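# Roll the ball into the green-bottomed hole

## Task

Put the ball into the hole whose bottom is green, never letting it go into any other hole. The board must end up lying flat on the table or the task fails, and the ball should not strike the lid, the walls or the floor hard. The result only counts if it stays in place without the robot holding it. Holding any other loose object at the end ruins the task, so release everything and move the grippers away once finished.

## Robot and tools

Robot: two arms, left_arm and right_arm, mounted on opposite sides of the table. left_arm's base is on the +y side. The names do not tell you which side of a camera image an arm appears on. Each gripper has two fingers. Its fingers point along the gripper's own +x axis and close along its y axis. The reported end_effector_position is the point midway between the finger pads, about 3 to 4 cm short of the fingertips.

World frame: all reported poses share one frame. The origin is the table centre, +z is up, and the table surface sits at z = +0.020 m. Positions are in metres, orientations are quaternions in w,x,y,z order, and velocities are in m/s and rad/s. Printed hand positions can be a little wrong, especially at long reach.

The 14-number row: every motion argument is a single flat list of 14 numbers in [-1, 1] covering both arms, even when only one arm moves. Order: dx, dy, dz, rx, ry, rz, opening for left_arm, then the same seven for right_arm. The first six of each arm are an offset, not a pose: a displacement from that gripper's measured pose at the start of the action, expressed in the gripper's own axes. Scale: 1.0 equals 0.6 m of travel or 180 degrees of turn. rx, ry, rz form one rotation vector. The opening value is absolute, not an offset: +1 is fully open (0.088 m), empty fingers touch at about -0.80, and values down to -1 close no further. Allow at least about 0.5 s for a full close.

execute_actions(actions): a list of actions. Each action is a table of up to 15 rows; each row lasts one control step of 1/30 s, and if fewer than 15 rows are given the last row repeats to fill the 15 steps (0.5 s). Every row in an action is measured from the same start pose of that action, not chained from the previous row. For the first action in a call, the start is the last pose a result showed in this scene. An empty list just returns the current state and images.

move(target, speed, blocking): target is one 14-number row as above, with offsets taken from the pose in the most recent result showing one. Each gripper travels a straight line toward its target; both paths finish together and last 0.5 to 10 s, stopping short if more would be needed. Rotation goes the shorter way. speed is the top path speed in m/s, 0.002 to 0.5 (default 0.25); turning is capped at twice that in rad/s. The opening is sent at the start. Paths ignore obstacles and the other arm, grippers can lag or overshoot the speed, especially with an arm almost fully stretched. Faster moves and targets set deeper past a contact hit and push harder. With blocking=false the call returns after 0.5 s while motion continues; until a result shows the move ended, other moves and execute_actions are refused, so use wait or stop.

wait(seconds): 0 to 10 s, arms hold their last command; a running move keeps going and the wait returns early when it finishes. stop(): brakes a running move (needs room, more when fast); fingers keep moving. zoom_image(camera, region): region is [x0, y0, x1, y1] in pixels of that camera's last full image, origin top-left, at most 504 by 504. Cameras: cam_high, cam_low, cam_left_wrist, cam_right_wrist, each 504x504, with calibration given (intrinsics K, distortion, and world-to-camera transforms). finished_scene(scene): ends the scene numbered 1 or 2; irreversible, and the goal must already hold.

Controller behaviour: each control step clips the commanded pose to within 70 mm and 16 degrees of the measured one, then damped inverse kinematics drives the joints, favouring position over orientation. A large offset may not finish in one action, and afterwards the arm stops at its last clipped pose, so send the remainder next. Joint friction may leave the gripper short or slightly tilted, and tiny moves may not happen; check the reported pose and correct tilt. To keep an arm still, send the offset back to its desired pose in the first call of a reply and zeros afterward, with its correct opening.

Result lines: the state line gives each gripper's position, quaternion and velocities. Hand target is the pose the controller now drives toward. The move: line reports the ending (done, off_target, moving, held, fault), which limits applied (paced: the pose was clipped; held: a check blocked steps, after which the arm may race ahead), and each gripper's distance to target; if only one arm is named, the other reached its pose. pose unreachable means the clearance check altered or blocked that arm's command. grip_measured gives finger opening on the command scale, off by up to about 1 mm per gripper and reading narrower by up to about 0.061 while squeezing hard. To hold something, command roughly 0.07 below grip_measured. grip_effort_n is motor effort in newtons (negative closes), capped near 83 N, and does not settle at zero. Joint and external torque lines include friction and offsets. MOTOR HOT warns from 50 °C; at 95 °C an OVER-TEMPERATURE FAULT holds the arm, and it may go limp if it does not cool.

Avoid: pushing the ball so it slams into walls, lid or floor; tipping or lifting the board; knocking anything off the table; arms colliding or pressing on each other; contact loads that trip a TORQUE FAULT (arm halts 10 s); holding loads long. Loose objects may occasionally be nudged by outside pushes, so confirm the ball settled in the green hole before releasing and retreating.

Each tool is called by a JSON object that holds its "name" and its "arguments".

## Session

{"name": "execute_actions", "arguments": {"actions": []}}

{"name": "zoom_image", "arguments": {"camera": "cam_high", "region": [80, 100, 380, 350]}}

Scene clock: 0.00 s.
left_arm: end_effector_position=(+0.1476, +0.4866, +0.1872) grip_measured=+0.819 grip_effort_n=n/a end_effector_quat_wxyz=(+0.748, -0.256, +0.506, +0.345) end_effector_velocity=(-0.002, +0.001, +0.000) end_effector_angular_velocity=(+0.007, +0.003, +0.006) | right_arm: end_effector_position=(-0.1748, -0.3684, +0.2719) grip_measured=+0.847 grip_effort_n=n/a end_effector_quat_wxyz=(+0.189, -0.544, -0.144, +0.805) end_effector_velocity=(-0.001, -0.002, +0.002) end_effector_angular_velocity=(-0.002, +0.010, +0.012)
Joint positions: left_arm=[ 0.942  1.573  1.26  -1.071 -0.317 -1.121  0.079] | right_arm=[ 1.188  1.587  1.196 -0.709  0.401 -0.219  0.08 ]
Joint velocities: left_arm=[-0.002 -0.002 -0.002 -0.007 -0.007 -0.007 -0.   ] | right_arm=[ 0.002 -0.007 -0.002  0.007 -0.007 -0.007 -0.   ]
Joint torques (N m, as the arm reports them, + toward a larger angle): no reading
External joint torques (N m, as the arm's controller estimates them; a push from outside toward a larger angle lowers the number): no reading
Motor temperatures (°C, as the motors report them): left_arm=[29 34 30 29 29 28] | right_arm=[30 31 29 31 28 29]
Heat: left arm: hottest shoulder 34 °C (+0.0 °C/min); right arm: hottest shoulder 31 °C (+0.0 °C/min).
Hand target (left_arm): +0.148, +0.487, +0.187; +0.748, -0.256, +0.506, +0.345
Hand target (right_arm): -0.175, -0.368, +0.272; +0.189, -0.544, -0.144, +0.805
camera_calibration (this result's frames):
cam_left_wrist: T_world_to_cam=[[0.796017, -0.603208, 0.0499595, 0.17429], [-0.60372, -0.797175, -0.00582588, 0.504708], [0.0433407, -0.025524, -0.998734, 0.271404], [0, 0, 0, 1]] pos_world=[0.154202, 0.514401, 0.265294]
cam_right_wrist: T_world_to_cam=[[0.181724, 0.860526, 0.47589, 0.22104], [0.983257, -0.165647, -0.0759372, 0.157639], [0.0134836, 0.481722, -0.876221, 0.500184], [0, 0, 0, 1]] pos_world=[-0.201912, -0.405047, 0.345052]

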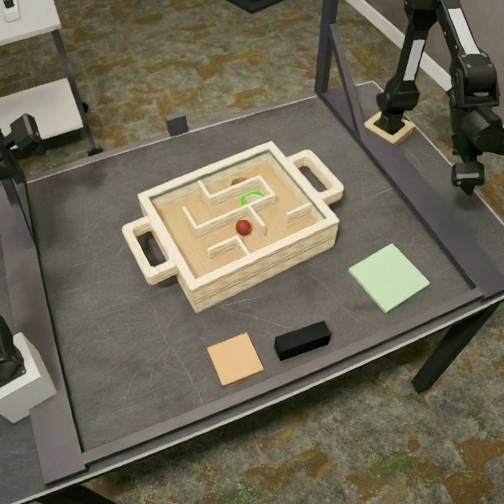

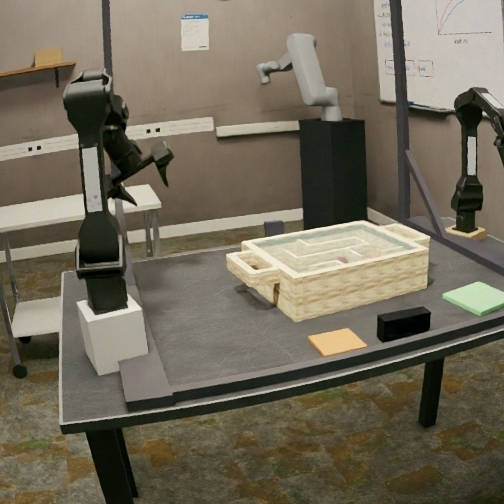

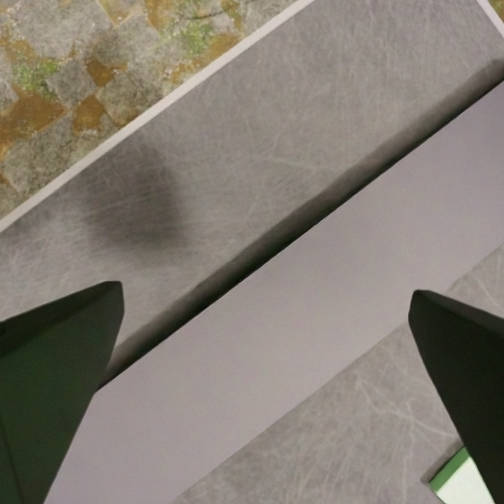

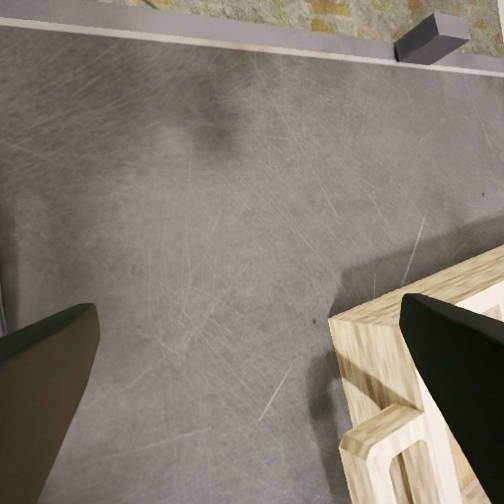

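Region (80, 100, 380, 350) of cam_high's 504x504 image, scaled by 1.680, with more detail than that image has.

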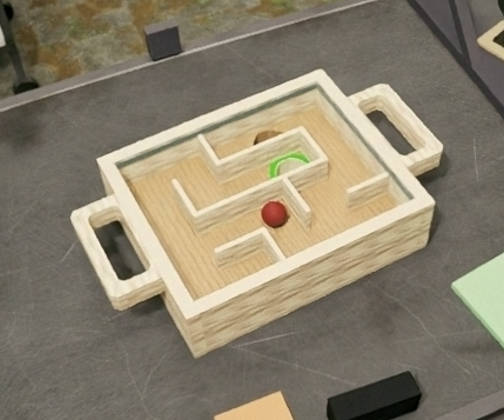

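{"name": "move", "arguments": {"target": [-0.139,-0.031,-0.493,0.245,0.115,-0.035,0.2,0.17,-0.213,-0.381,-0.057,0.11,0.159,0.2]}}

Scene clock: 6.87 s.
left_arm: end_effector_position=(-0.0279, +0.2392, +0.1592) grip_measured=+0.203 grip_effort_n=-14.2 end_effector_quat_wxyz=(+0.710, -0.040, +0.702, +0.043) end_effector_velocity=(-0.003, +0.003, -0.002) end_effector_angular_velocity=(+0.027, +0.005, -0.000) | right_arm: end_effector_position=(+0.0191, -0.2041, +0.1632) grip_measured=+0.203 grip_effort_n=-14.7 end_effector_quat_wxyz=(-0.040, -0.704, -0.044, +0.708) end_effector_velocity=(+0.003, +0.002, -0.001) end_effector_angular_velocity=(-0.003, -0.010, +0.015)
Joint positions: left_arm=[ 0.077  1.733  1.368 -1.205 -0.012 -1.24   0.049] | right_arm=[ 0.296  1.868  1.216 -0.912 -0.002 -1.198  0.049]
Joint velocities: left_arm=[-0.007  0.007  0.002 -0.022 -0.007 -0.007 -0.   ] | right_arm=[-0.007  0.007  0.007 -0.007  0.007 -0.022 -0.   ]
Joint torques (N m, as the arm reports them, + toward a larger angle): left_arm=[-0.27 -6.92  6.35  0.2   0.05  0.04] | right_arm=[-0.26 -5.83  5.44  0.17  0.   -0.09]
External joint torques (N m, as the arm's controller estimates them; a push from outside toward a larger angle lowers the number): left_arm=[-0.27 -0.36  0.96 -0.06  0.12  0.04] | right_arm=[-0.28  1.66  0.15 -0.14  0.07 -0.09]
Motor temperatures (°C, as the motors report them): left_arm=[29 34 30 29 29 28] | right_arm=[30 32 30 32 28 29]
Heat: left arm: hottest shoulder 34 °C (+0.0 °C/min); right arm: hottest shoulder 32 °C (+8.7 °C/min).
Hand target (left_arm): -0.028, +0.236, +0.160; +0.709, -0.039, +0.703, +0.041
Hand target (right_arm): +0.020, -0.202, +0.161; +0.041, +0.706, +0.041, -0.706
Off the commanded pose (left_arm): 0.004 m, 1 deg.
Off the commanded pose (right_arm): 0.005 m, 0 deg.
move: done
camera_calibration (this result's frames):
cam_left_wrist: T_world_to_cam=[[0.15599, -0.987758, -0.00108845, 0.248418], [-0.929182, -0.147113, 0.339086, -0.0181375], [-0.335095, -0.0518826, -0.940755, 0.231302], [0, 0, 0, 1]] pos_world=[0.0219044, 0.254709, 0.224019]
cam_right_wrist: T_world_to_cam=[[-0.100167, 0.993136, 0.0603867, 0.19639], [0.937384, 0.0738478, 0.340379, -0.0322756], [0.333584, 0.0907005, -0.938347, 0.247364], [0, 0, 0, 1]] pos_world=[-0.0325901, -0.215094, 0.23124]

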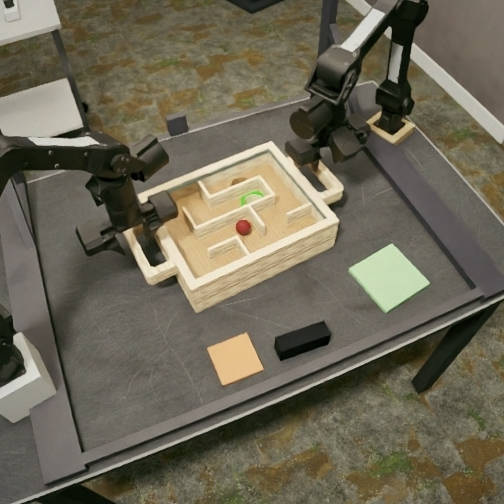

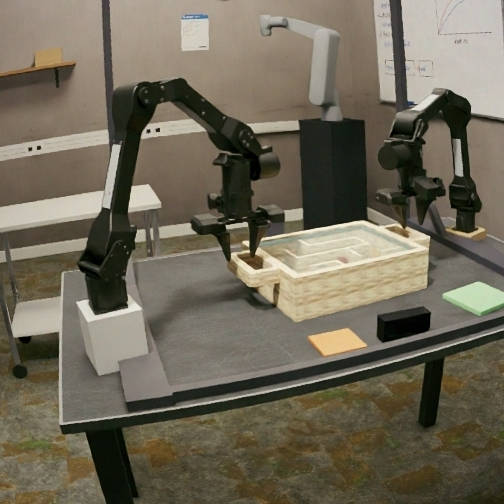

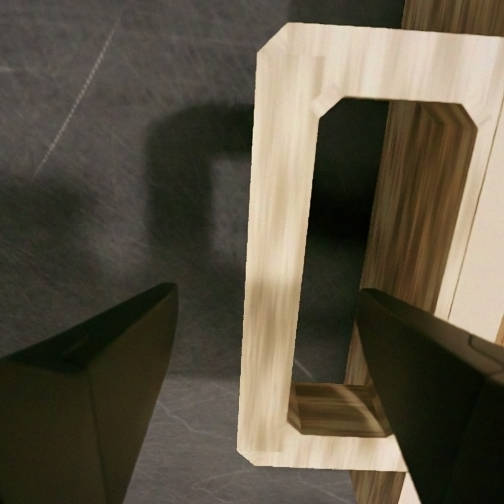

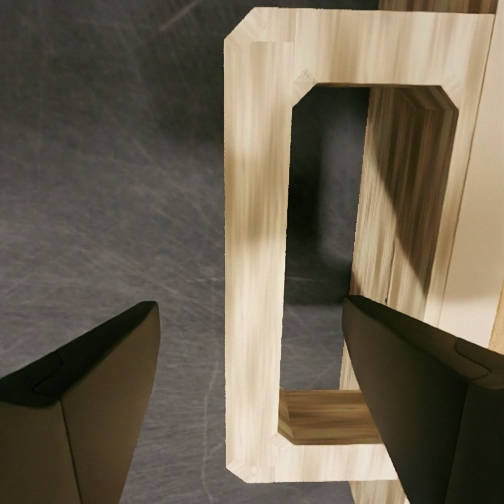

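{"name": "move", "arguments": {"target": [0.095,-0.004,0.008,0,0,0,0.2,0.103,-0.003,0,0,0,0,0.2], "speed": 0.06}}

{"name": "move", "arguments": {"target": [0,0,0,0,0,0,-0.75,0,0,0,0,0,0,-0.75]}}

{"name": "move", "arguments": {"target": [-0.1,0,0,0,-0.02,0.01,-0.75,-0.06,0,0,0,0.015,-0.01,-0.75], "speed": 0.025}}

{"name": "wait", "arguments": {"seconds": 1.5}}

Scene clock: 12.13 s.
left_arm: end_effector_position=(-0.0226, +0.2359, +0.1065) grip_measured=+0.203 grip_effort_n=-14.2 end_effector_quat_wxyz=(+0.711, -0.044, +0.701, +0.040) end_effector_velocity=(-0.001, +0.003, -0.001) end_effector_angular_velocity=(+0.014, -0.001, -0.010) | right_arm: end_effector_position=(+0.0166, -0.1989, +0.1073) grip_measured=+0.203 grip_effort_n=-14.7 end_effector_quat_wxyz=(-0.034, -0.701, -0.049, +0.710) end_effector_velocity=(+0.002, -0.004, -0.001) end_effector_angular_velocity=(-0.014, +0.000, +0.020)
Joint positions: left_arm=[ 0.088  1.789  1.22  -0.99  -0.012 -1.23   0.049] | right_arm=[ 0.296  1.981  1.121 -0.687 -0.002 -1.199  0.049]
Joint velocities: left_arm=[-0.002 -0.002 -0.007 -0.007 -0.007  0.007 -0.   ] | right_arm=[-0.002 -0.002 -0.007 -0.007 -0.007 -0.022  0.   ]
Joint torques (N m, as the arm reports them, + toward a larger angle): left_arm=[ 0.2  -7.06  4.1   0.65 -0.1   0.14] | right_arm=[-0.06 -6.25  3.64  0.43 -0.07 -0.04]
External joint torques (N m, as the arm's controller estimates them; a push from outside toward a larger angle lowers the number): left_arm=[ 0.2  -0.32 -1.04  0.38 -0.03  0.14] | right_arm=[-0.05  1.45 -1.02  0.12 -0.01 -0.04]
Motor temperatures (°C, as the motors report them): left_arm=[29 35 31 29 29 28] | right_arm=[30 32 30 32 28 29]
Heat: left arm: hottest shoulder 35 °C (+4.9 °C/min); right arm: hottest shoulder 32 °C (+4.9 °C/min).
Hand target (left_arm): -0.022, +0.238, +0.102; +0.710, -0.040, +0.702, +0.044
Hand target (right_arm): +0.018, -0.202, +0.102; +0.040, +0.704, +0.044, -0.708
Off the commanded pose (left_arm): 0.005 m, 1 deg.
Off the commanded pose (right_arm): 0.007 m, 1 deg.
move: done
camera_calibration (this result's frames):
cam_left_wrist: T_world_to_cam=[[0.156723, -0.987597, 0.00947196, 0.243158], [-0.930594, -0.144452, 0.336346, 0.00381033], [-0.330806, -0.0615279, -0.941691, 0.185756], [0, 0, 0, 1]] pos_world=[0.0268867, 0.252122, 0.17134]
cam_right_wrist: T_world_to_cam=[[-0.100009, 0.992088, 0.0758886, 0.192467], [0.940015, 0.0692076, 0.33404, -0.0115929], [0.326145, 0.104743, -0.939499, 0.198328], [0, 0, 0, 1]] pos_world=[-0.0345379, -0.210915, 0.175596]

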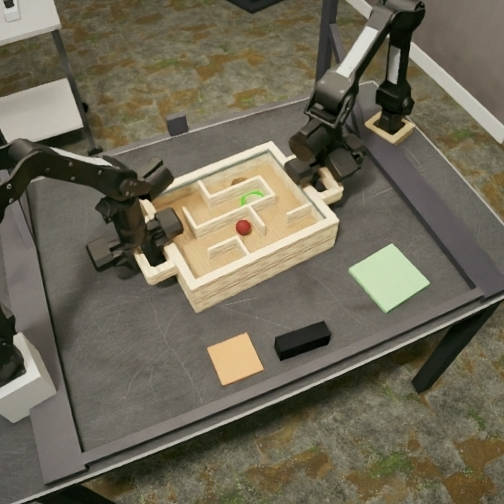

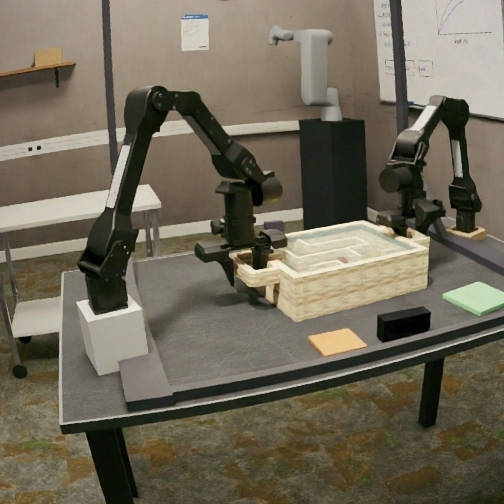

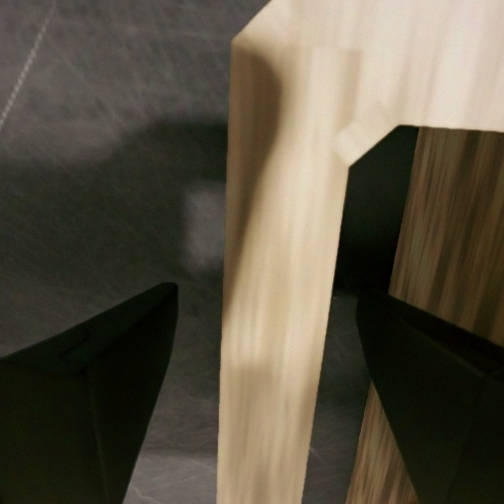

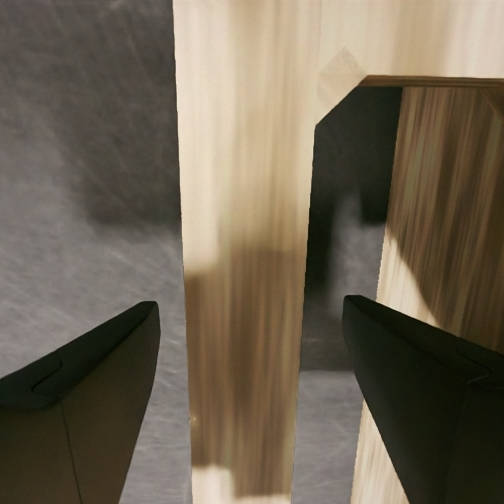

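Scene clock: 12.70 s.
left_arm: end_effector_position=(-0.0228, +0.2378, +0.1064) grip_measured=-0.525 grip_effort_n=-83.5 end_effector_quat_wxyz=(+0.711, -0.041, +0.701, +0.043) end_effector_velocity=(-0.001, +0.002, -0.001) end_effector_angular_velocity=(+0.014, -0.001, +0.005) | right_arm: end_effector_position=(+0.0171, -0.2020, +0.1070) grip_measured=-0.514 grip_effort_n=-83.5 end_effector_quat_wxyz=(-0.037, -0.702, -0.042, +0.710) end_effector_velocity=(+0.004, -0.004, +0.000) end_effector_angular_velocity=(-0.023, -0.004, +0.000)
Joint positions: left_arm=[ 0.089  1.789  1.219 -0.998 -0.014 -1.228  0.013] | right_arm=[ 0.297  1.981  1.119 -0.698 -0.007 -1.193  0.014]
Joint velocities: left_arm=[-0.002  0.002 -0.002 -0.007 -0.007 -0.007 -0.   ] | right_arm=[-0.007 -0.002 -0.002 -0.022 -0.007 -0.007  0.   ]
Joint torques (N m, as the arm reports them, + toward a larger angle): left_arm=[-0.08 -8.02  4.93  1.07  0.02 -0.05] | right_arm=[ 0.09 -7.48  4.3   0.96  0.1  -0.25]
External joint torques (N m, as the arm's controller estimates them; a push from outside toward a larger angle lowers the number): left_arm=[-0.04 -1.31 -0.25  0.79  0.09 -0.05] | right_arm=[ 0.17  0.18 -0.35  0.67  0.16 -0.25]
Motor temperatures (°C, as the motors report them): left_arm=[29 35 31 29 29 28] | right_arm=[30 33 30 32 28 29]
Heat: left arm: hottest shoulder 35 °C (+4.7 °C/min); right arm: hottest shoulder 33 °C (+9.4 °C/min).
Hand target (left_arm): -0.023, +0.236, +0.107; +0.711, -0.044, +0.700, +0.040
Hand target (right_arm): +0.017, -0.199, +0.107; +0.035, +0.702, +0.049, -0.710
Off the commanded pose (left_arm): 0.002 m, 0 deg.
Off the commanded pose (right_arm): 0.003 m, 1 deg.
move: done
camera_calibration (this result's frames):
cam_left_wrist: T_world_to_cam=[[0.155241, -0.987876, 0.000996071, 0.245984], [-0.930421, -0.145873, 0.336211, 0.0042724], [-0.331989, -0.0531204, -0.941786, 0.183693], [0, 0, 0, 1]] pos_world=[0.0267724, 0.253383, 0.171318]
cam_right_wrist: T_world_to_cam=[[-0.0945344, 0.99356, 0.0624623, 0.19728], [0.939803, 0.0683712, 0.334807, -0.0119298], [0.32838, 0.0903531, -0.940214, 0.195302], [0, 0, 0, 1]] pos_world=[-0.0342718, -0.21284, 0.175297]

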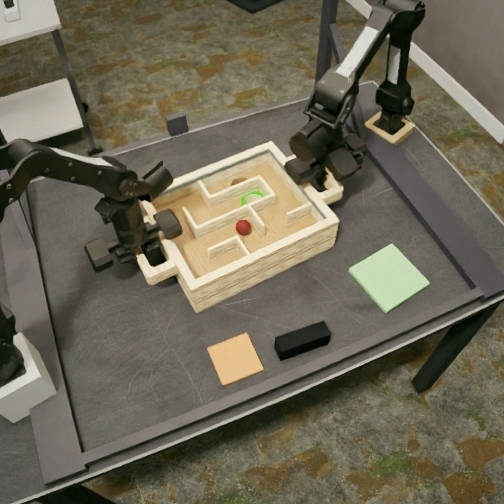

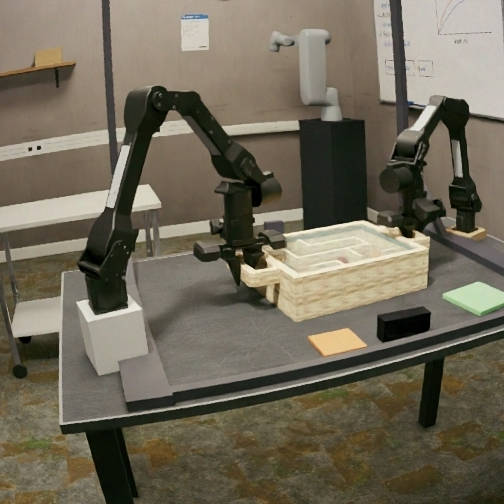

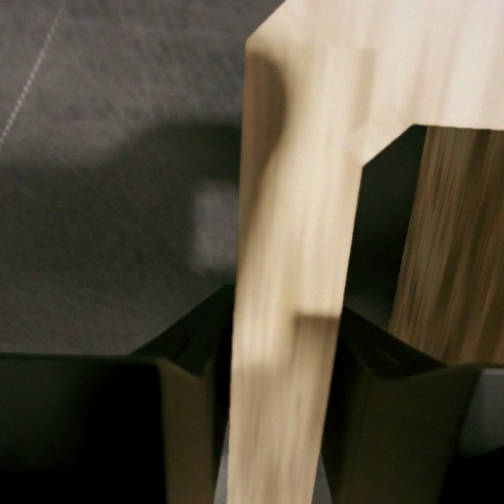

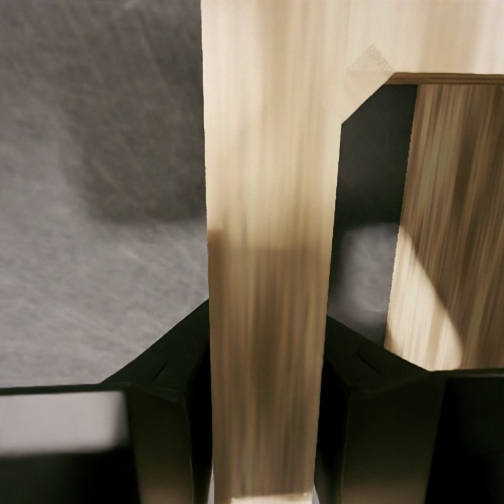

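Scene clock: 15.40 s.
left_arm: end_effector_position=(-0.0252, +0.2371, +0.1508) grip_measured=-0.525 grip_effort_n=-83.5 end_effector_quat_wxyz=(+0.724, -0.018, +0.687, +0.064) end_effector_velocity=(+0.003, -0.000, +0.004) end_effector_angular_velocity=(+0.002, -0.024, +0.004) | right_arm: end_effector_position=(+0.0201, -0.2021, +0.1329) grip_measured=-0.514 grip_effort_n=-83.5 end_effector_quat_wxyz=(-0.029, -0.720, -0.048, +0.692) end_effector_velocity=(+0.002, -0.004, +0.002) end_effector_angular_velocity=(-0.019, -0.002, +0.005)
Joint positions: left_arm=[ 0.054  1.784  1.392 -1.221 -0.072 -1.262  0.013] | right_arm=[ 0.314  1.925  1.159 -0.798  0.048 -1.172  0.014]
Joint velocities: left_arm=[-0.002 -0.002  0.012 -0.007 -0.022 -0.007 -0.   ] | right_arm=[-0.002 -0.007 -0.002 -0.022 -0.007 -0.007  0.   ]
Joint torques (N m, as the arm reports them, + toward a larger angle): left_arm=[ -0.01 -12.19   7.01  -1.32  -0.61  -0.04] | right_arm=[  0.59 -10.21   5.08  -0.75  -0.03   0.07]
External joint torques (N m, as the arm's controller estimates them; a push from outside toward a larger angle lowers the number): left_arm=[-0.03 -5.37  1.71 -1.51 -0.49 -0.04] | right_arm=[ 0.63 -2.57  0.15 -1.02 -0.01  0.07]
Motor temperatures (°C, as the motors report them): left_arm=[29 36 31 29 29 28] | right_arm=[30 34 30 32 28 29]
Heat: left arm: hottest shoulder 36 °C (+7.8 °C/min); right arm: hottest shoulder 34 °C (+11.7 °C/min).
Hand target (left_arm): -0.024, +0.238, +0.166; +0.732, -0.028, +0.679, +0.055
Hand target (right_arm): +0.018, -0.202, +0.143; +0.025, +0.718, +0.054, -0.694
Off the commanded pose (left_arm): 0.016 m, 2 deg.
Off the commanded pose (right_arm): 0.010 m, 1 deg.
move: off_target (left_arm, right_arm)
camera_calibration (this result's frames):
cam_left_wrist: T_world_to_cam=[[0.154306, -0.986343, -0.0575966, 0.254024], [-0.94139, -0.164471, 0.294506, -0.00254637], [-0.299957, 0.00877685, -0.953912, 0.212703], [0, 0, 0, 1]] pos_world=[0.0222071, 0.248269, 0.21828]
cam_right_wrist: T_world_to_cam=[[-0.0942053, 0.99231, 0.0802937, 0.193376], [0.921962, 0.0565251, 0.383134, -0.0318965], [0.375649, 0.110121, -0.920196, 0.219077], [0, 0, 0, 1]] pos_world=[-0.0346717, -0.214211, 0.198288]

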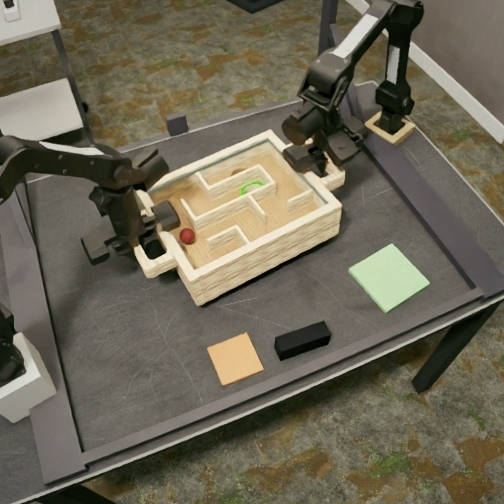

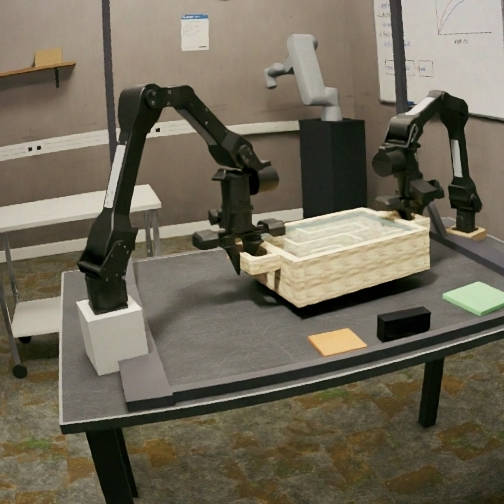

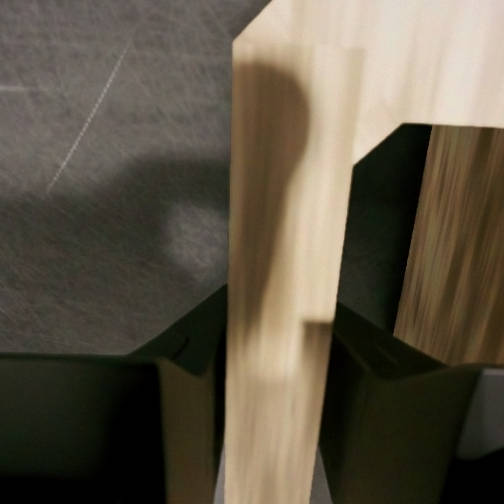

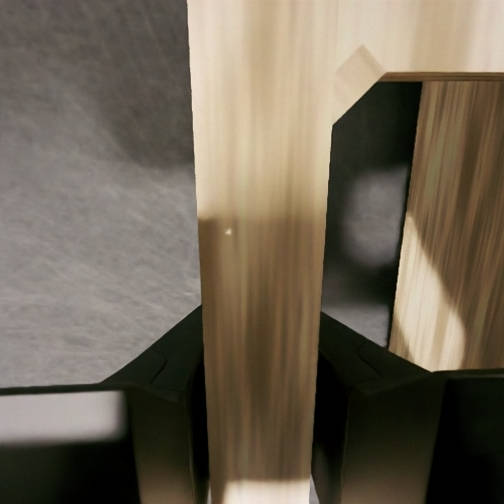

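Scene clock: 16.90 s.
left_arm: end_effector_position=(-0.0252, +0.2370, +0.1512) grip_measured=-0.525 grip_effort_n=-83.5 end_effector_quat_wxyz=(+0.724, -0.017, +0.687, +0.064) end_effector_velocity=(-0.004, +0.007, -0.002) end_effector_angular_velocity=(+0.032, +0.007, -0.015) | right_arm: end_effector_position=(+0.0202, -0.2020, +0.1330) grip_measured=-0.514 grip_effort_n=-83.5 end_effector_quat_wxyz=(-0.029, -0.720, -0.048, +0.691) end_effector_velocity=(+0.003, -0.006, +0.001) end_effector_angular_velocity=(-0.023, -0.005, +0.005)
Joint positions: left_arm=[ 0.053  1.784  1.394 -1.223 -0.073 -1.262  0.013] | right_arm=[ 0.314  1.925  1.16  -0.799  0.049 -1.172  0.014]
Joint velocities: left_arm=[-0.007 -0.002 -0.012 -0.022 -0.007  0.007 -0.   ] | right_arm=[-0.002 -0.007 -0.007 -0.022 -0.007 -0.007 -0.001]
Joint torques (N m, as the arm reports them, + toward a larger angle): left_arm=[ -0.04 -12.19   7.02  -1.3   -0.59  -0.03] | right_arm=[  0.45 -10.22   5.04  -0.77  -0.05   0.09]
External joint torques (N m, as the arm's controller estimates them; a push from outside toward a larger angle lowers the number): left_arm=[-0.04 -5.41  1.8  -1.47 -0.48 -0.03] | right_arm=[ 0.49 -2.63  0.11 -1.05 -0.03  0.09]
Motor temperatures (°C, as the motors report them): left_arm=[29 36 32 29 29 28] | right_arm=[30 34 30 32 28 29]
Heat: left arm: hottest shoulder 36 °C (+7.1 °C/min); right arm: hottest shoulder 34 °C (+10.7 °C/min).
Hand target (left_arm): -0.024, +0.238, +0.166; +0.732, -0.028, +0.679, +0.055
Hand target (right_arm): +0.018, -0.202, +0.143; +0.025, +0.718, +0.054, -0.694
Off the commanded pose (left_arm): 0.015 m, 2 deg.
Off the commanded pose (right_arm): 0.010 m, 1 deg.
wait: 1.50 s; at rest by 0.17 s
camera_calibration (this result's frames):
cam_left_wrist: T_world_to_cam=[[0.153938, -0.986389, -0.0577998, 0.254017], [-0.941662, -0.164174, 0.293801, -0.0026222], [-0.299291, 0.00920088, -0.954118, 0.213027], [0, 0, 0, 1]] pos_world=[0.0221851, 0.248169, 0.218706]
cam_right_wrist: T_world_to_cam=[[-0.0938895, 0.992342, 0.0802668, 0.193359], [0.921661, 0.0561488, 0.383912, -0.0322132], [0.376465, 0.110024, -0.919874, 0.219033], [0, 0, 0, 1]] pos_world=[-0.0346141, -0.214168, 0.198329]

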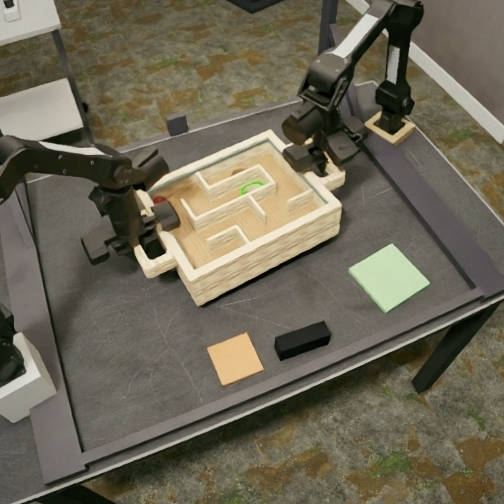

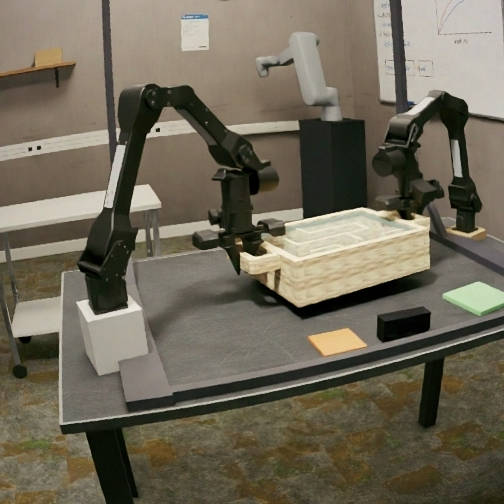

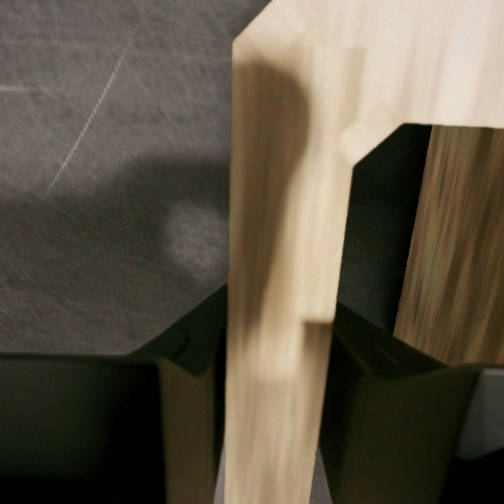

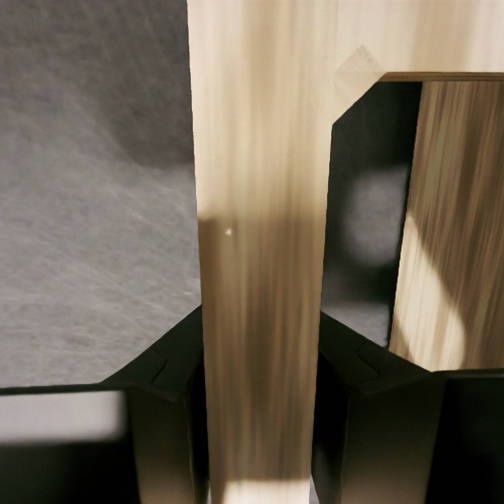

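Raise the right side.

{"name": "move", "arguments": {"target": [-0.015,0,0,0,-0.005,-0.03,-0.75,-0.075,0,0,0,0,0.028,-0.75], "speed": 0.018}}

{"name": "wait", "arguments": {"seconds": 1.5}}

Scene clock: 21.03 s.
left_arm: end_effector_position=(-0.0262, +0.2346, +0.1490) grip_measured=-0.525 grip_effort_n=-83.5 end_effector_quat_wxyz=(+0.728, -0.041, +0.683, +0.040) end_effector_velocity=(+0.000, +0.000, -0.001) end_effector_angular_velocity=(+0.000, -0.008, +0.005) | right_arm: end_effector_position=(+0.0187, -0.2043, +0.1713) grip_measured=-0.514 grip_effort_n=-83.5 end_effector_quat_wxyz=(-0.061, -0.724, -0.016, +0.687) end_effector_velocity=(+0.001, +0.001, +0.002) end_effector_angular_velocity=(-0.002, +0.008, -0.001)
Joint positions: left_arm=[ 0.054  1.738  1.331 -1.141 -0.058 -1.259  0.013] | right_arm=[ 0.308  1.925  1.326 -1.053  0.02  -1.177  0.014]
Joint velocities: left_arm=[-0.002 -0.002 -0.007  0.007 -0.007 -0.007 -0.   ] | right_arm=[-0.007 -0.002  0.007 -0.007 -0.007 -0.007 -0.   ]
Joint torques (N m, as the arm reports them, + toward a larger angle): left_arm=[  0.26 -11.99   5.29  -0.24  -0.18   0.23] | right_arm=[-0.21 -8.83  5.76 -0.81 -0.22 -0.08]
External joint torques (N m, as the arm's controller estimates them; a push from outside toward a larger angle lowers the number): left_arm=[ 0.25 -5.45 -0.05 -0.53 -0.08  0.23] | right_arm=[-0.16 -1.03  0.56 -0.97 -0.18 -0.07]
Motor temperatures (°C, as the motors report them): left_arm=[29 38 32 29 29 28] | right_arm=[30 36 31 32 28 29]
Heat: left arm: hottest shoulder 38 °C (+11.4 °C/min); right arm: hottest shoulder 36 °C (+14.3 °C/min).
Hand target (left_arm): -0.026, +0.236, +0.160; +0.732, -0.049, +0.679, +0.030
Hand target (right_arm): +0.019, -0.204, +0.178; +0.059, +0.722, +0.016, -0.689
Off the commanded pose (left_arm): 0.011 m, 2 deg.
Off the commanded pose (right_arm): 0.007 m, 0 deg.
move: off_target (left_arm)
camera_calibration (this result's frames):
cam_left_wrist: T_world_to_cam=[[0.15178, -0.988373, 0.00905633, 0.242137], [-0.946072, -0.142619, 0.290875, -0.00809104], [-0.286201, -0.0527169, -0.956718, 0.225918], [0, 0, 0, 1]] pos_world=[0.0202517, 0.250078, 0.216301]
cam_right_wrist: T_world_to_cam=[[-0.0926393, 0.995629, -0.0118808, 0.208857], [0.91519, 0.089843, 0.392882, -0.0399134], [0.392232, 0.0255231, -0.919512, 0.237523], [0, 0, 0, 1]] pos_world=[-0.0372873, -0.21042, 0.236568]

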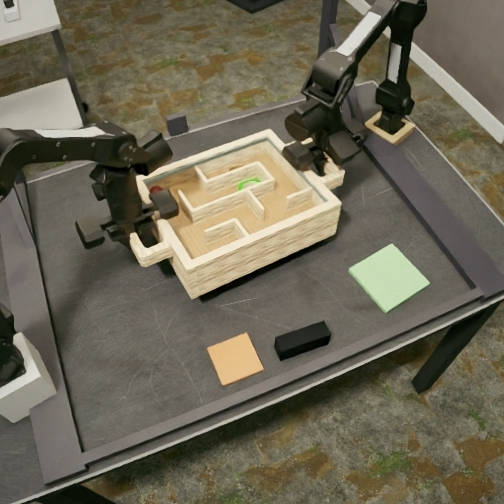

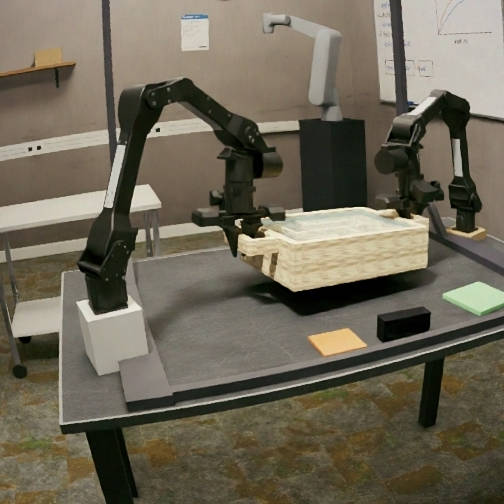

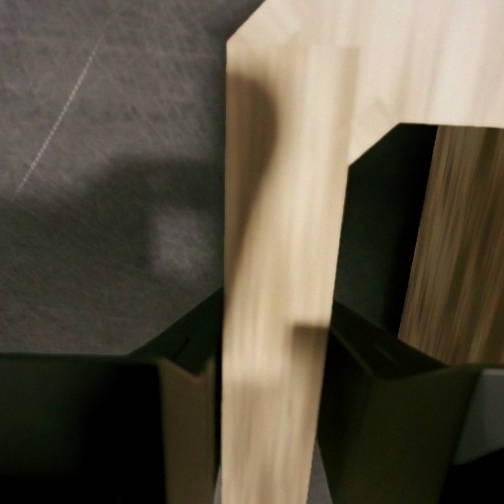

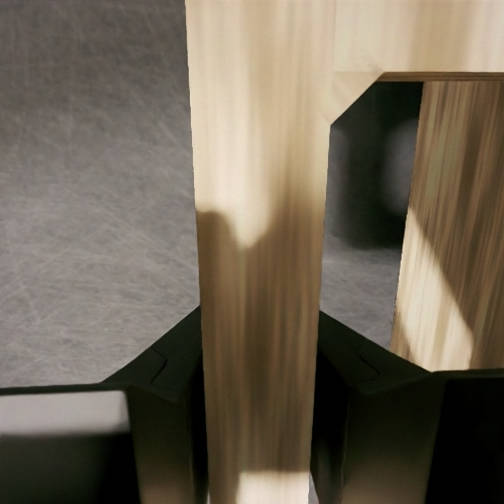

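Scene clock: 22.53 s.
left_arm: end_effector_position=(-0.0263, +0.2346, +0.1491) grip_measured=-0.525 grip_effort_n=-83.5 end_effector_quat_wxyz=(+0.728, -0.041, +0.684, +0.040) end_effector_velocity=(+0.001, +0.003, +0.000) end_effector_angular_velocity=(+0.015, -0.017, +0.005) | right_arm: end_effector_position=(+0.0187, -0.2044, +0.1716) grip_measured=-0.514 grip_effort_n=-83.5 end_effector_quat_wxyz=(-0.061, -0.724, -0.015, +0.686) end_effector_velocity=(+0.006, -0.004, -0.000) end_effector_angular_velocity=(-0.020, -0.019, +0.001)
Joint positions: left_arm=[ 0.054  1.738  1.331 -1.14  -0.058 -1.259  0.013] | right_arm=[ 0.308  1.925  1.327 -1.055  0.02  -1.177  0.014]
Joint velocities: left_arm=[-0.002 -0.002 -0.002 -0.007 -0.022 -0.007 -0.   ] | right_arm=[-0.007 -0.002 -0.007 -0.022  0.007 -0.007  0.   ]
Joint torques (N m, as the arm reports them, + toward a larger angle): left_arm=[  0.24 -12.     5.3   -0.26  -0.18   0.24] | right_arm=[-0.24 -8.82  5.57 -0.82 -0.23 -0.04]
External joint torques (N m, as the arm's controller estimates them; a push from outside toward a larger angle lowers the number): left_arm=[ 0.22 -5.38 -0.09 -0.56 -0.08  0.24] | right_arm=[-0.19 -1.1   0.49 -0.93 -0.19 -0.04]
Motor temperatures (°C, as the motors report them): left_arm=[29 38 32 29 29 28] | right_arm=[30 36 31 32 28 29]
Heat: left arm: hottest shoulder 38 °C (+10.7 °C/min); right arm: hottest shoulder 36 °C (+13.3 °C/min).
Hand target (left_arm): -0.026, +0.237, +0.160; +0.732, -0.049, +0.679, +0.030
Hand target (right_arm): +0.019, -0.204, +0.178; +0.059, +0.722, +0.016, -0.689
Off the commanded pose (left_arm): 0.011 m, 2 deg.
Off the commanded pose (right_arm): 0.006 m, 1 deg.
wait: 1.50 s; at rest by 0.17 s
camera_calibration (this result's frames):
cam_left_wrist: T_world_to_cam=[[0.151773, -0.988369, 0.00952661, 0.242066], [-0.946018, -0.142463, 0.291126, -0.00822497], [-0.286383, -0.0531974, -0.956637, 0.226011], [0, 0, 0, 1]] pos_world=[0.0202057, 0.250102, 0.216299]
cam_right_wrist: T_world_to_cam=[[-0.0926348, 0.995621, -0.0125807, 0.209038], [0.915045, 0.0901059, 0.393157, -0.0400392], [0.392569, 0.0249081, -0.919385, 0.237619], [0, 0, 0, 1]] pos_world=[-0.0372801, -0.210433, 0.236835]

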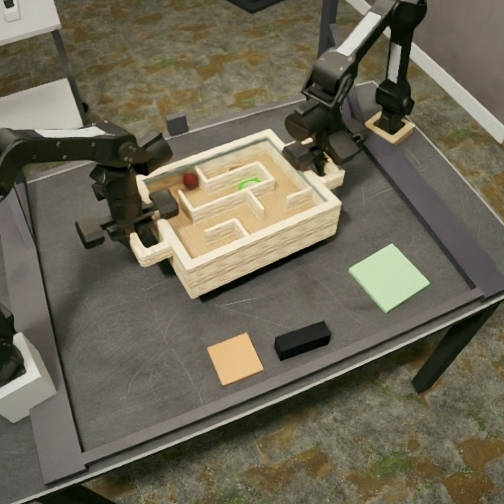

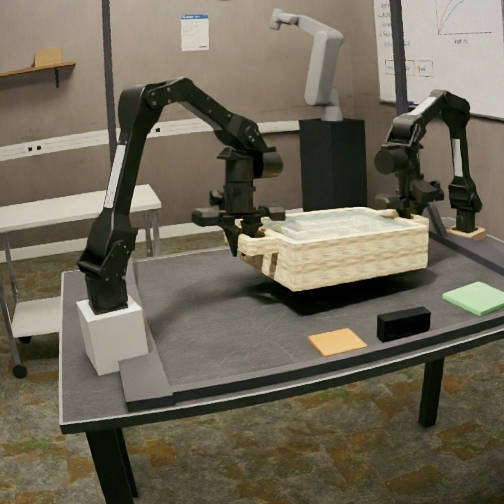

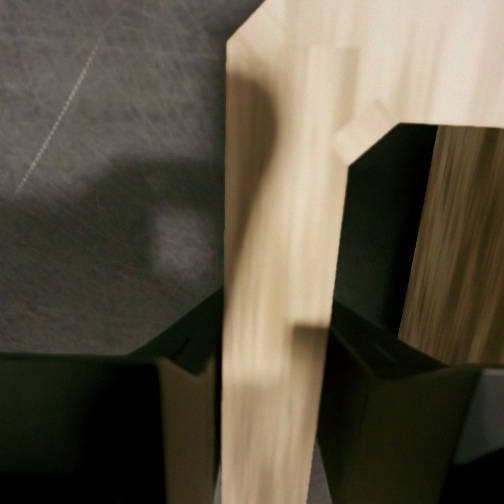

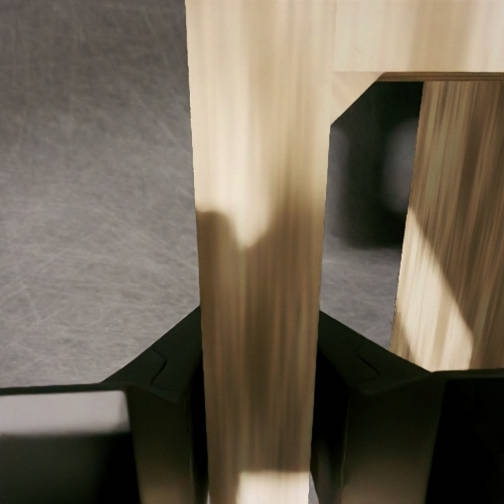

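{"name": "move", "arguments": {"target": [-0.018,0,0,0,0.03,-0.006,-0.75,-0.005,0,0,0,-0.036,0,-0.75], "speed": 0.02}}

{"name": "wait", "arguments": {"seconds": 2.5}}

Scene clock: 26.50 s.
left_arm: end_effector_position=(-0.0293, +0.2372, +0.1504) grip_measured=-0.525 grip_effort_n=-83.5 end_effector_quat_wxyz=(+0.693, -0.042, +0.719, +0.039) end_effector_velocity=(+0.002, -0.000, +0.000) end_effector_angular_velocity=(-0.004, -0.010, -0.005) | right_arm: end_effector_position=(+0.0175, -0.2018, +0.1667) grip_measured=-0.514 grip_effort_n=-83.5 end_effector_quat_wxyz=(-0.066, -0.688, -0.011, +0.722) end_effector_velocity=(-0.001, -0.004, -0.001) end_effector_angular_velocity=(-0.020, +0.015, +0.004)
Joint positions: left_arm=[ 0.093  1.751  1.353 -1.183  0.035 -1.221  0.013] | right_arm=[ 0.265  1.919  1.298 -1.003 -0.075 -1.223  0.014]
Joint velocities: left_arm=[ 0.002 -0.002 -0.002  0.007 -0.007  0.007 -0.   ] | right_arm=[-0.002 -0.002 -0.007 -0.007 -0.022 -0.007 -0.   ]
Joint torques (N m, as the arm reports them, + toward a larger angle): left_arm=[ 0.3  -9.3   7.81 -0.7   0.05  0.18] | right_arm=[ -0.23 -10.42   4.01  -0.56  -0.45   0.02]
External joint torques (N m, as the arm's controller estimates them; a push from outside toward a larger angle lowers the number): left_arm=[ 0.3  -2.68  2.47 -0.96  0.08  0.18] | right_arm=[-0.27 -2.61 -1.17 -0.74 -0.34  0.02]
Motor temperatures (°C, as the motors report them): left_arm=[29 39 33 29 29 28] | right_arm=[30 37 31 32 28 29]
Heat: left arm: hottest shoulder 39 °C (+11.3 °C/min); right arm: hottest shoulder 37 °C (+13.6 °C/min).
Hand target (left_arm): -0.027, +0.235, +0.160; +0.695, -0.049, +0.717, +0.031
Hand target (right_arm): +0.018, -0.204, +0.174; +0.062, +0.684, +0.012, -0.726
Off the commanded pose (left_arm): 0.010 m, 1 deg.
Off the commanded pose (right_arm): 0.008 m, 1 deg.
move: off_target (left_arm)
camera_calibration (this result's frames):
cam_left_wrist: T_world_to_cam=[[0.152895, -0.988238, 0.00303573, 0.24604], [-0.912583, -0.14001, 0.384174, -0.024675], [-0.37923, -0.0615085, -0.923256, 0.220819], [0, 0, 0, 1]] pos_world=[0.0236051, 0.253274, 0.212605]
cam_right_wrist: T_world_to_cam=[[-0.0905894, 0.995644, -0.0220432, 0.207767], [0.950161, 0.0930388, 0.297554, -0.0213067], [0.298309, 0.00601069, -0.95445, 0.237216], [0, 0, 0, 1]] pos_world=[-0.0316975, -0.206305, 0.237331]

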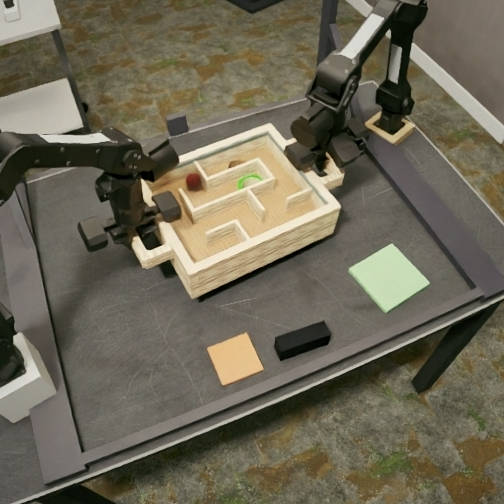

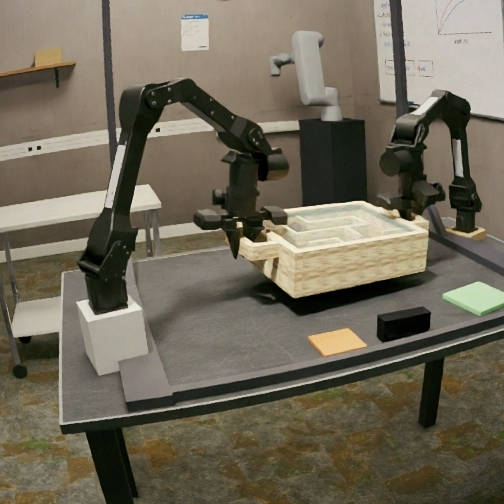

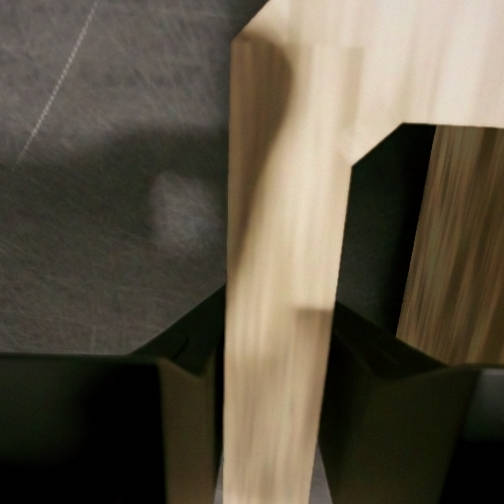

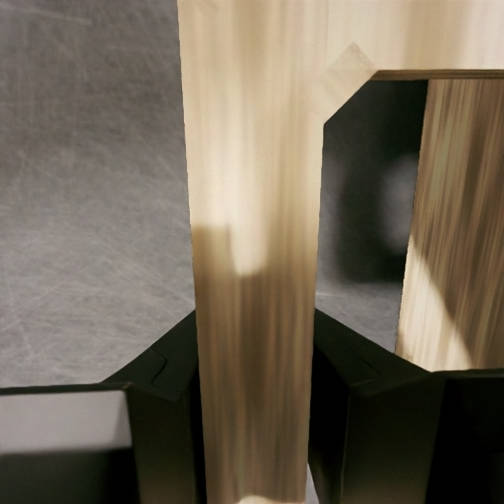

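Scene clock: 29.00 s.
left_arm: end_effector_position=(-0.0294, +0.2371, +0.1505) grip_measured=-0.525 grip_effort_n=-83.5 end_effector_quat_wxyz=(+0.692, -0.042, +0.719, +0.039) end_effector_velocity=(+0.001, +0.003, +0.002) end_effector_angular_velocity=(+0.005, -0.005, -0.005) | right_arm: end_effector_position=(+0.0173, -0.2017, +0.1668) grip_measured=-0.514 grip_effort_n=-83.5 end_effector_quat_wxyz=(-0.066, -0.688, -0.011, +0.723) end_effector_velocity=(+0.001, -0.002, +0.000) end_effector_angular_velocity=(-0.009, +0.005, +0.019)
Joint positions: left_arm=[ 0.094  1.752  1.354 -1.184  0.037 -1.22   0.013] | right_arm=[ 0.264  1.919  1.298 -1.002 -0.076 -1.223  0.014]
Joint velocities: left_arm=[ 0.002 -0.007 -0.002 -0.007 -0.007  0.007 -0.   ] | right_arm=[-0.002 -0.002 -0.002 -0.007 -0.007 -0.022 -0.   ]
Joint torques (N m, as the arm reports them, + toward a larger angle): left_arm=[ 0.28 -9.33  7.75 -0.66  0.02  0.18] | right_arm=[ -0.25 -10.45   3.98  -0.57  -0.4    0.01]
External joint torques (N m, as the arm's controller estimates them; a push from outside toward a larger angle lowers the number): left_arm=[ 0.21 -2.64  2.39 -0.91  0.06  0.18] | right_arm=[-0.25 -2.69 -1.2  -0.76 -0.29  0.01]
Motor temperatures (°C, as the motors report them): left_arm=[29 39 33 29 29 28] | right_arm=[30 38 31 32 28 29]
Heat: left arm: hottest shoulder 39 °C (+10.3 °C/min); right arm: hottest shoulder 38 °C (+14.5 °C/min).
Hand target (left_arm): -0.027, +0.235, +0.160; +0.695, -0.050, +0.717, +0.031
Hand target (right_arm): +0.018, -0.204, +0.174; +0.062, +0.684, +0.012, -0.726
Off the commanded pose (left_arm): 0.010 m, 1 deg.
Off the commanded pose (right_arm): 0.008 m, 1 deg.
wait: 2.50 s; at rest by 0.17 s
camera_calibration (this result's frames):
cam_left_wrist: T_world_to_cam=[[0.152916, -0.988234, 0.00315512, 0.245957], [-0.911991, -0.139888, 0.385622, -0.0250244], [-0.380643, -0.0618453, -0.922652, 0.22081], [0, 0, 0, 1]] pos_world=[0.023617, 0.253218, 0.212605]
cam_right_wrist: T_world_to_cam=[[-0.0905457, 0.995652, -0.0218593, 0.207703], [0.950683, 0.0929527, 0.295908, -0.0209545], [0.296653, 0.00601192, -0.954966, 0.23741], [0, 0, 0, 1]] pos_world=[-0.0317006, -0.20628, 0.237459]

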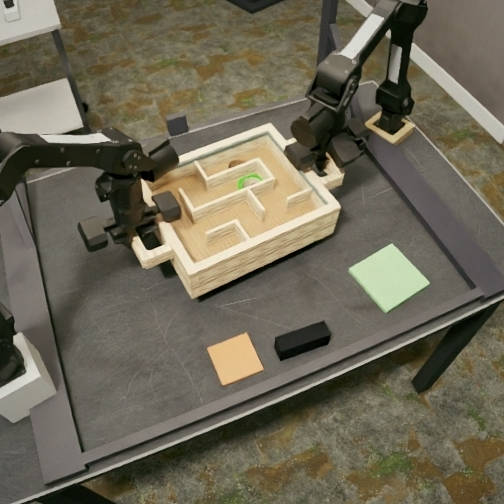

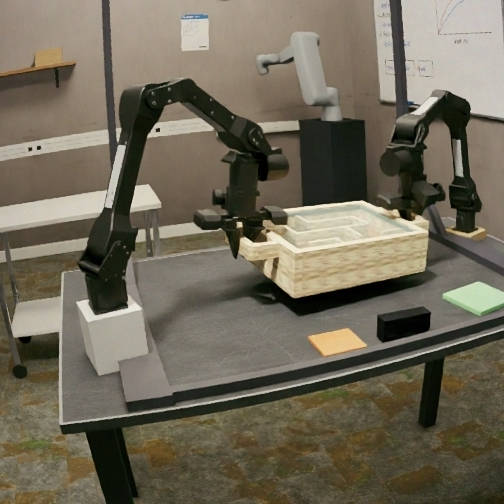

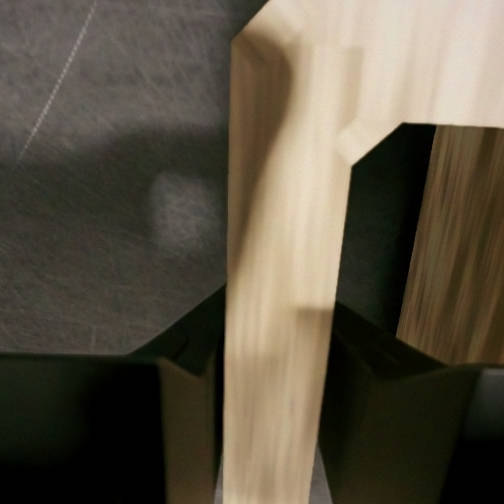

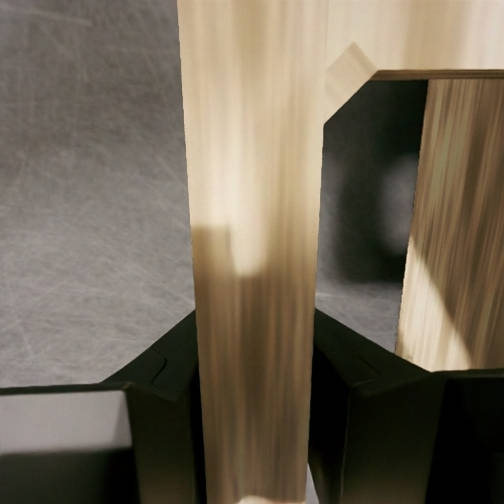

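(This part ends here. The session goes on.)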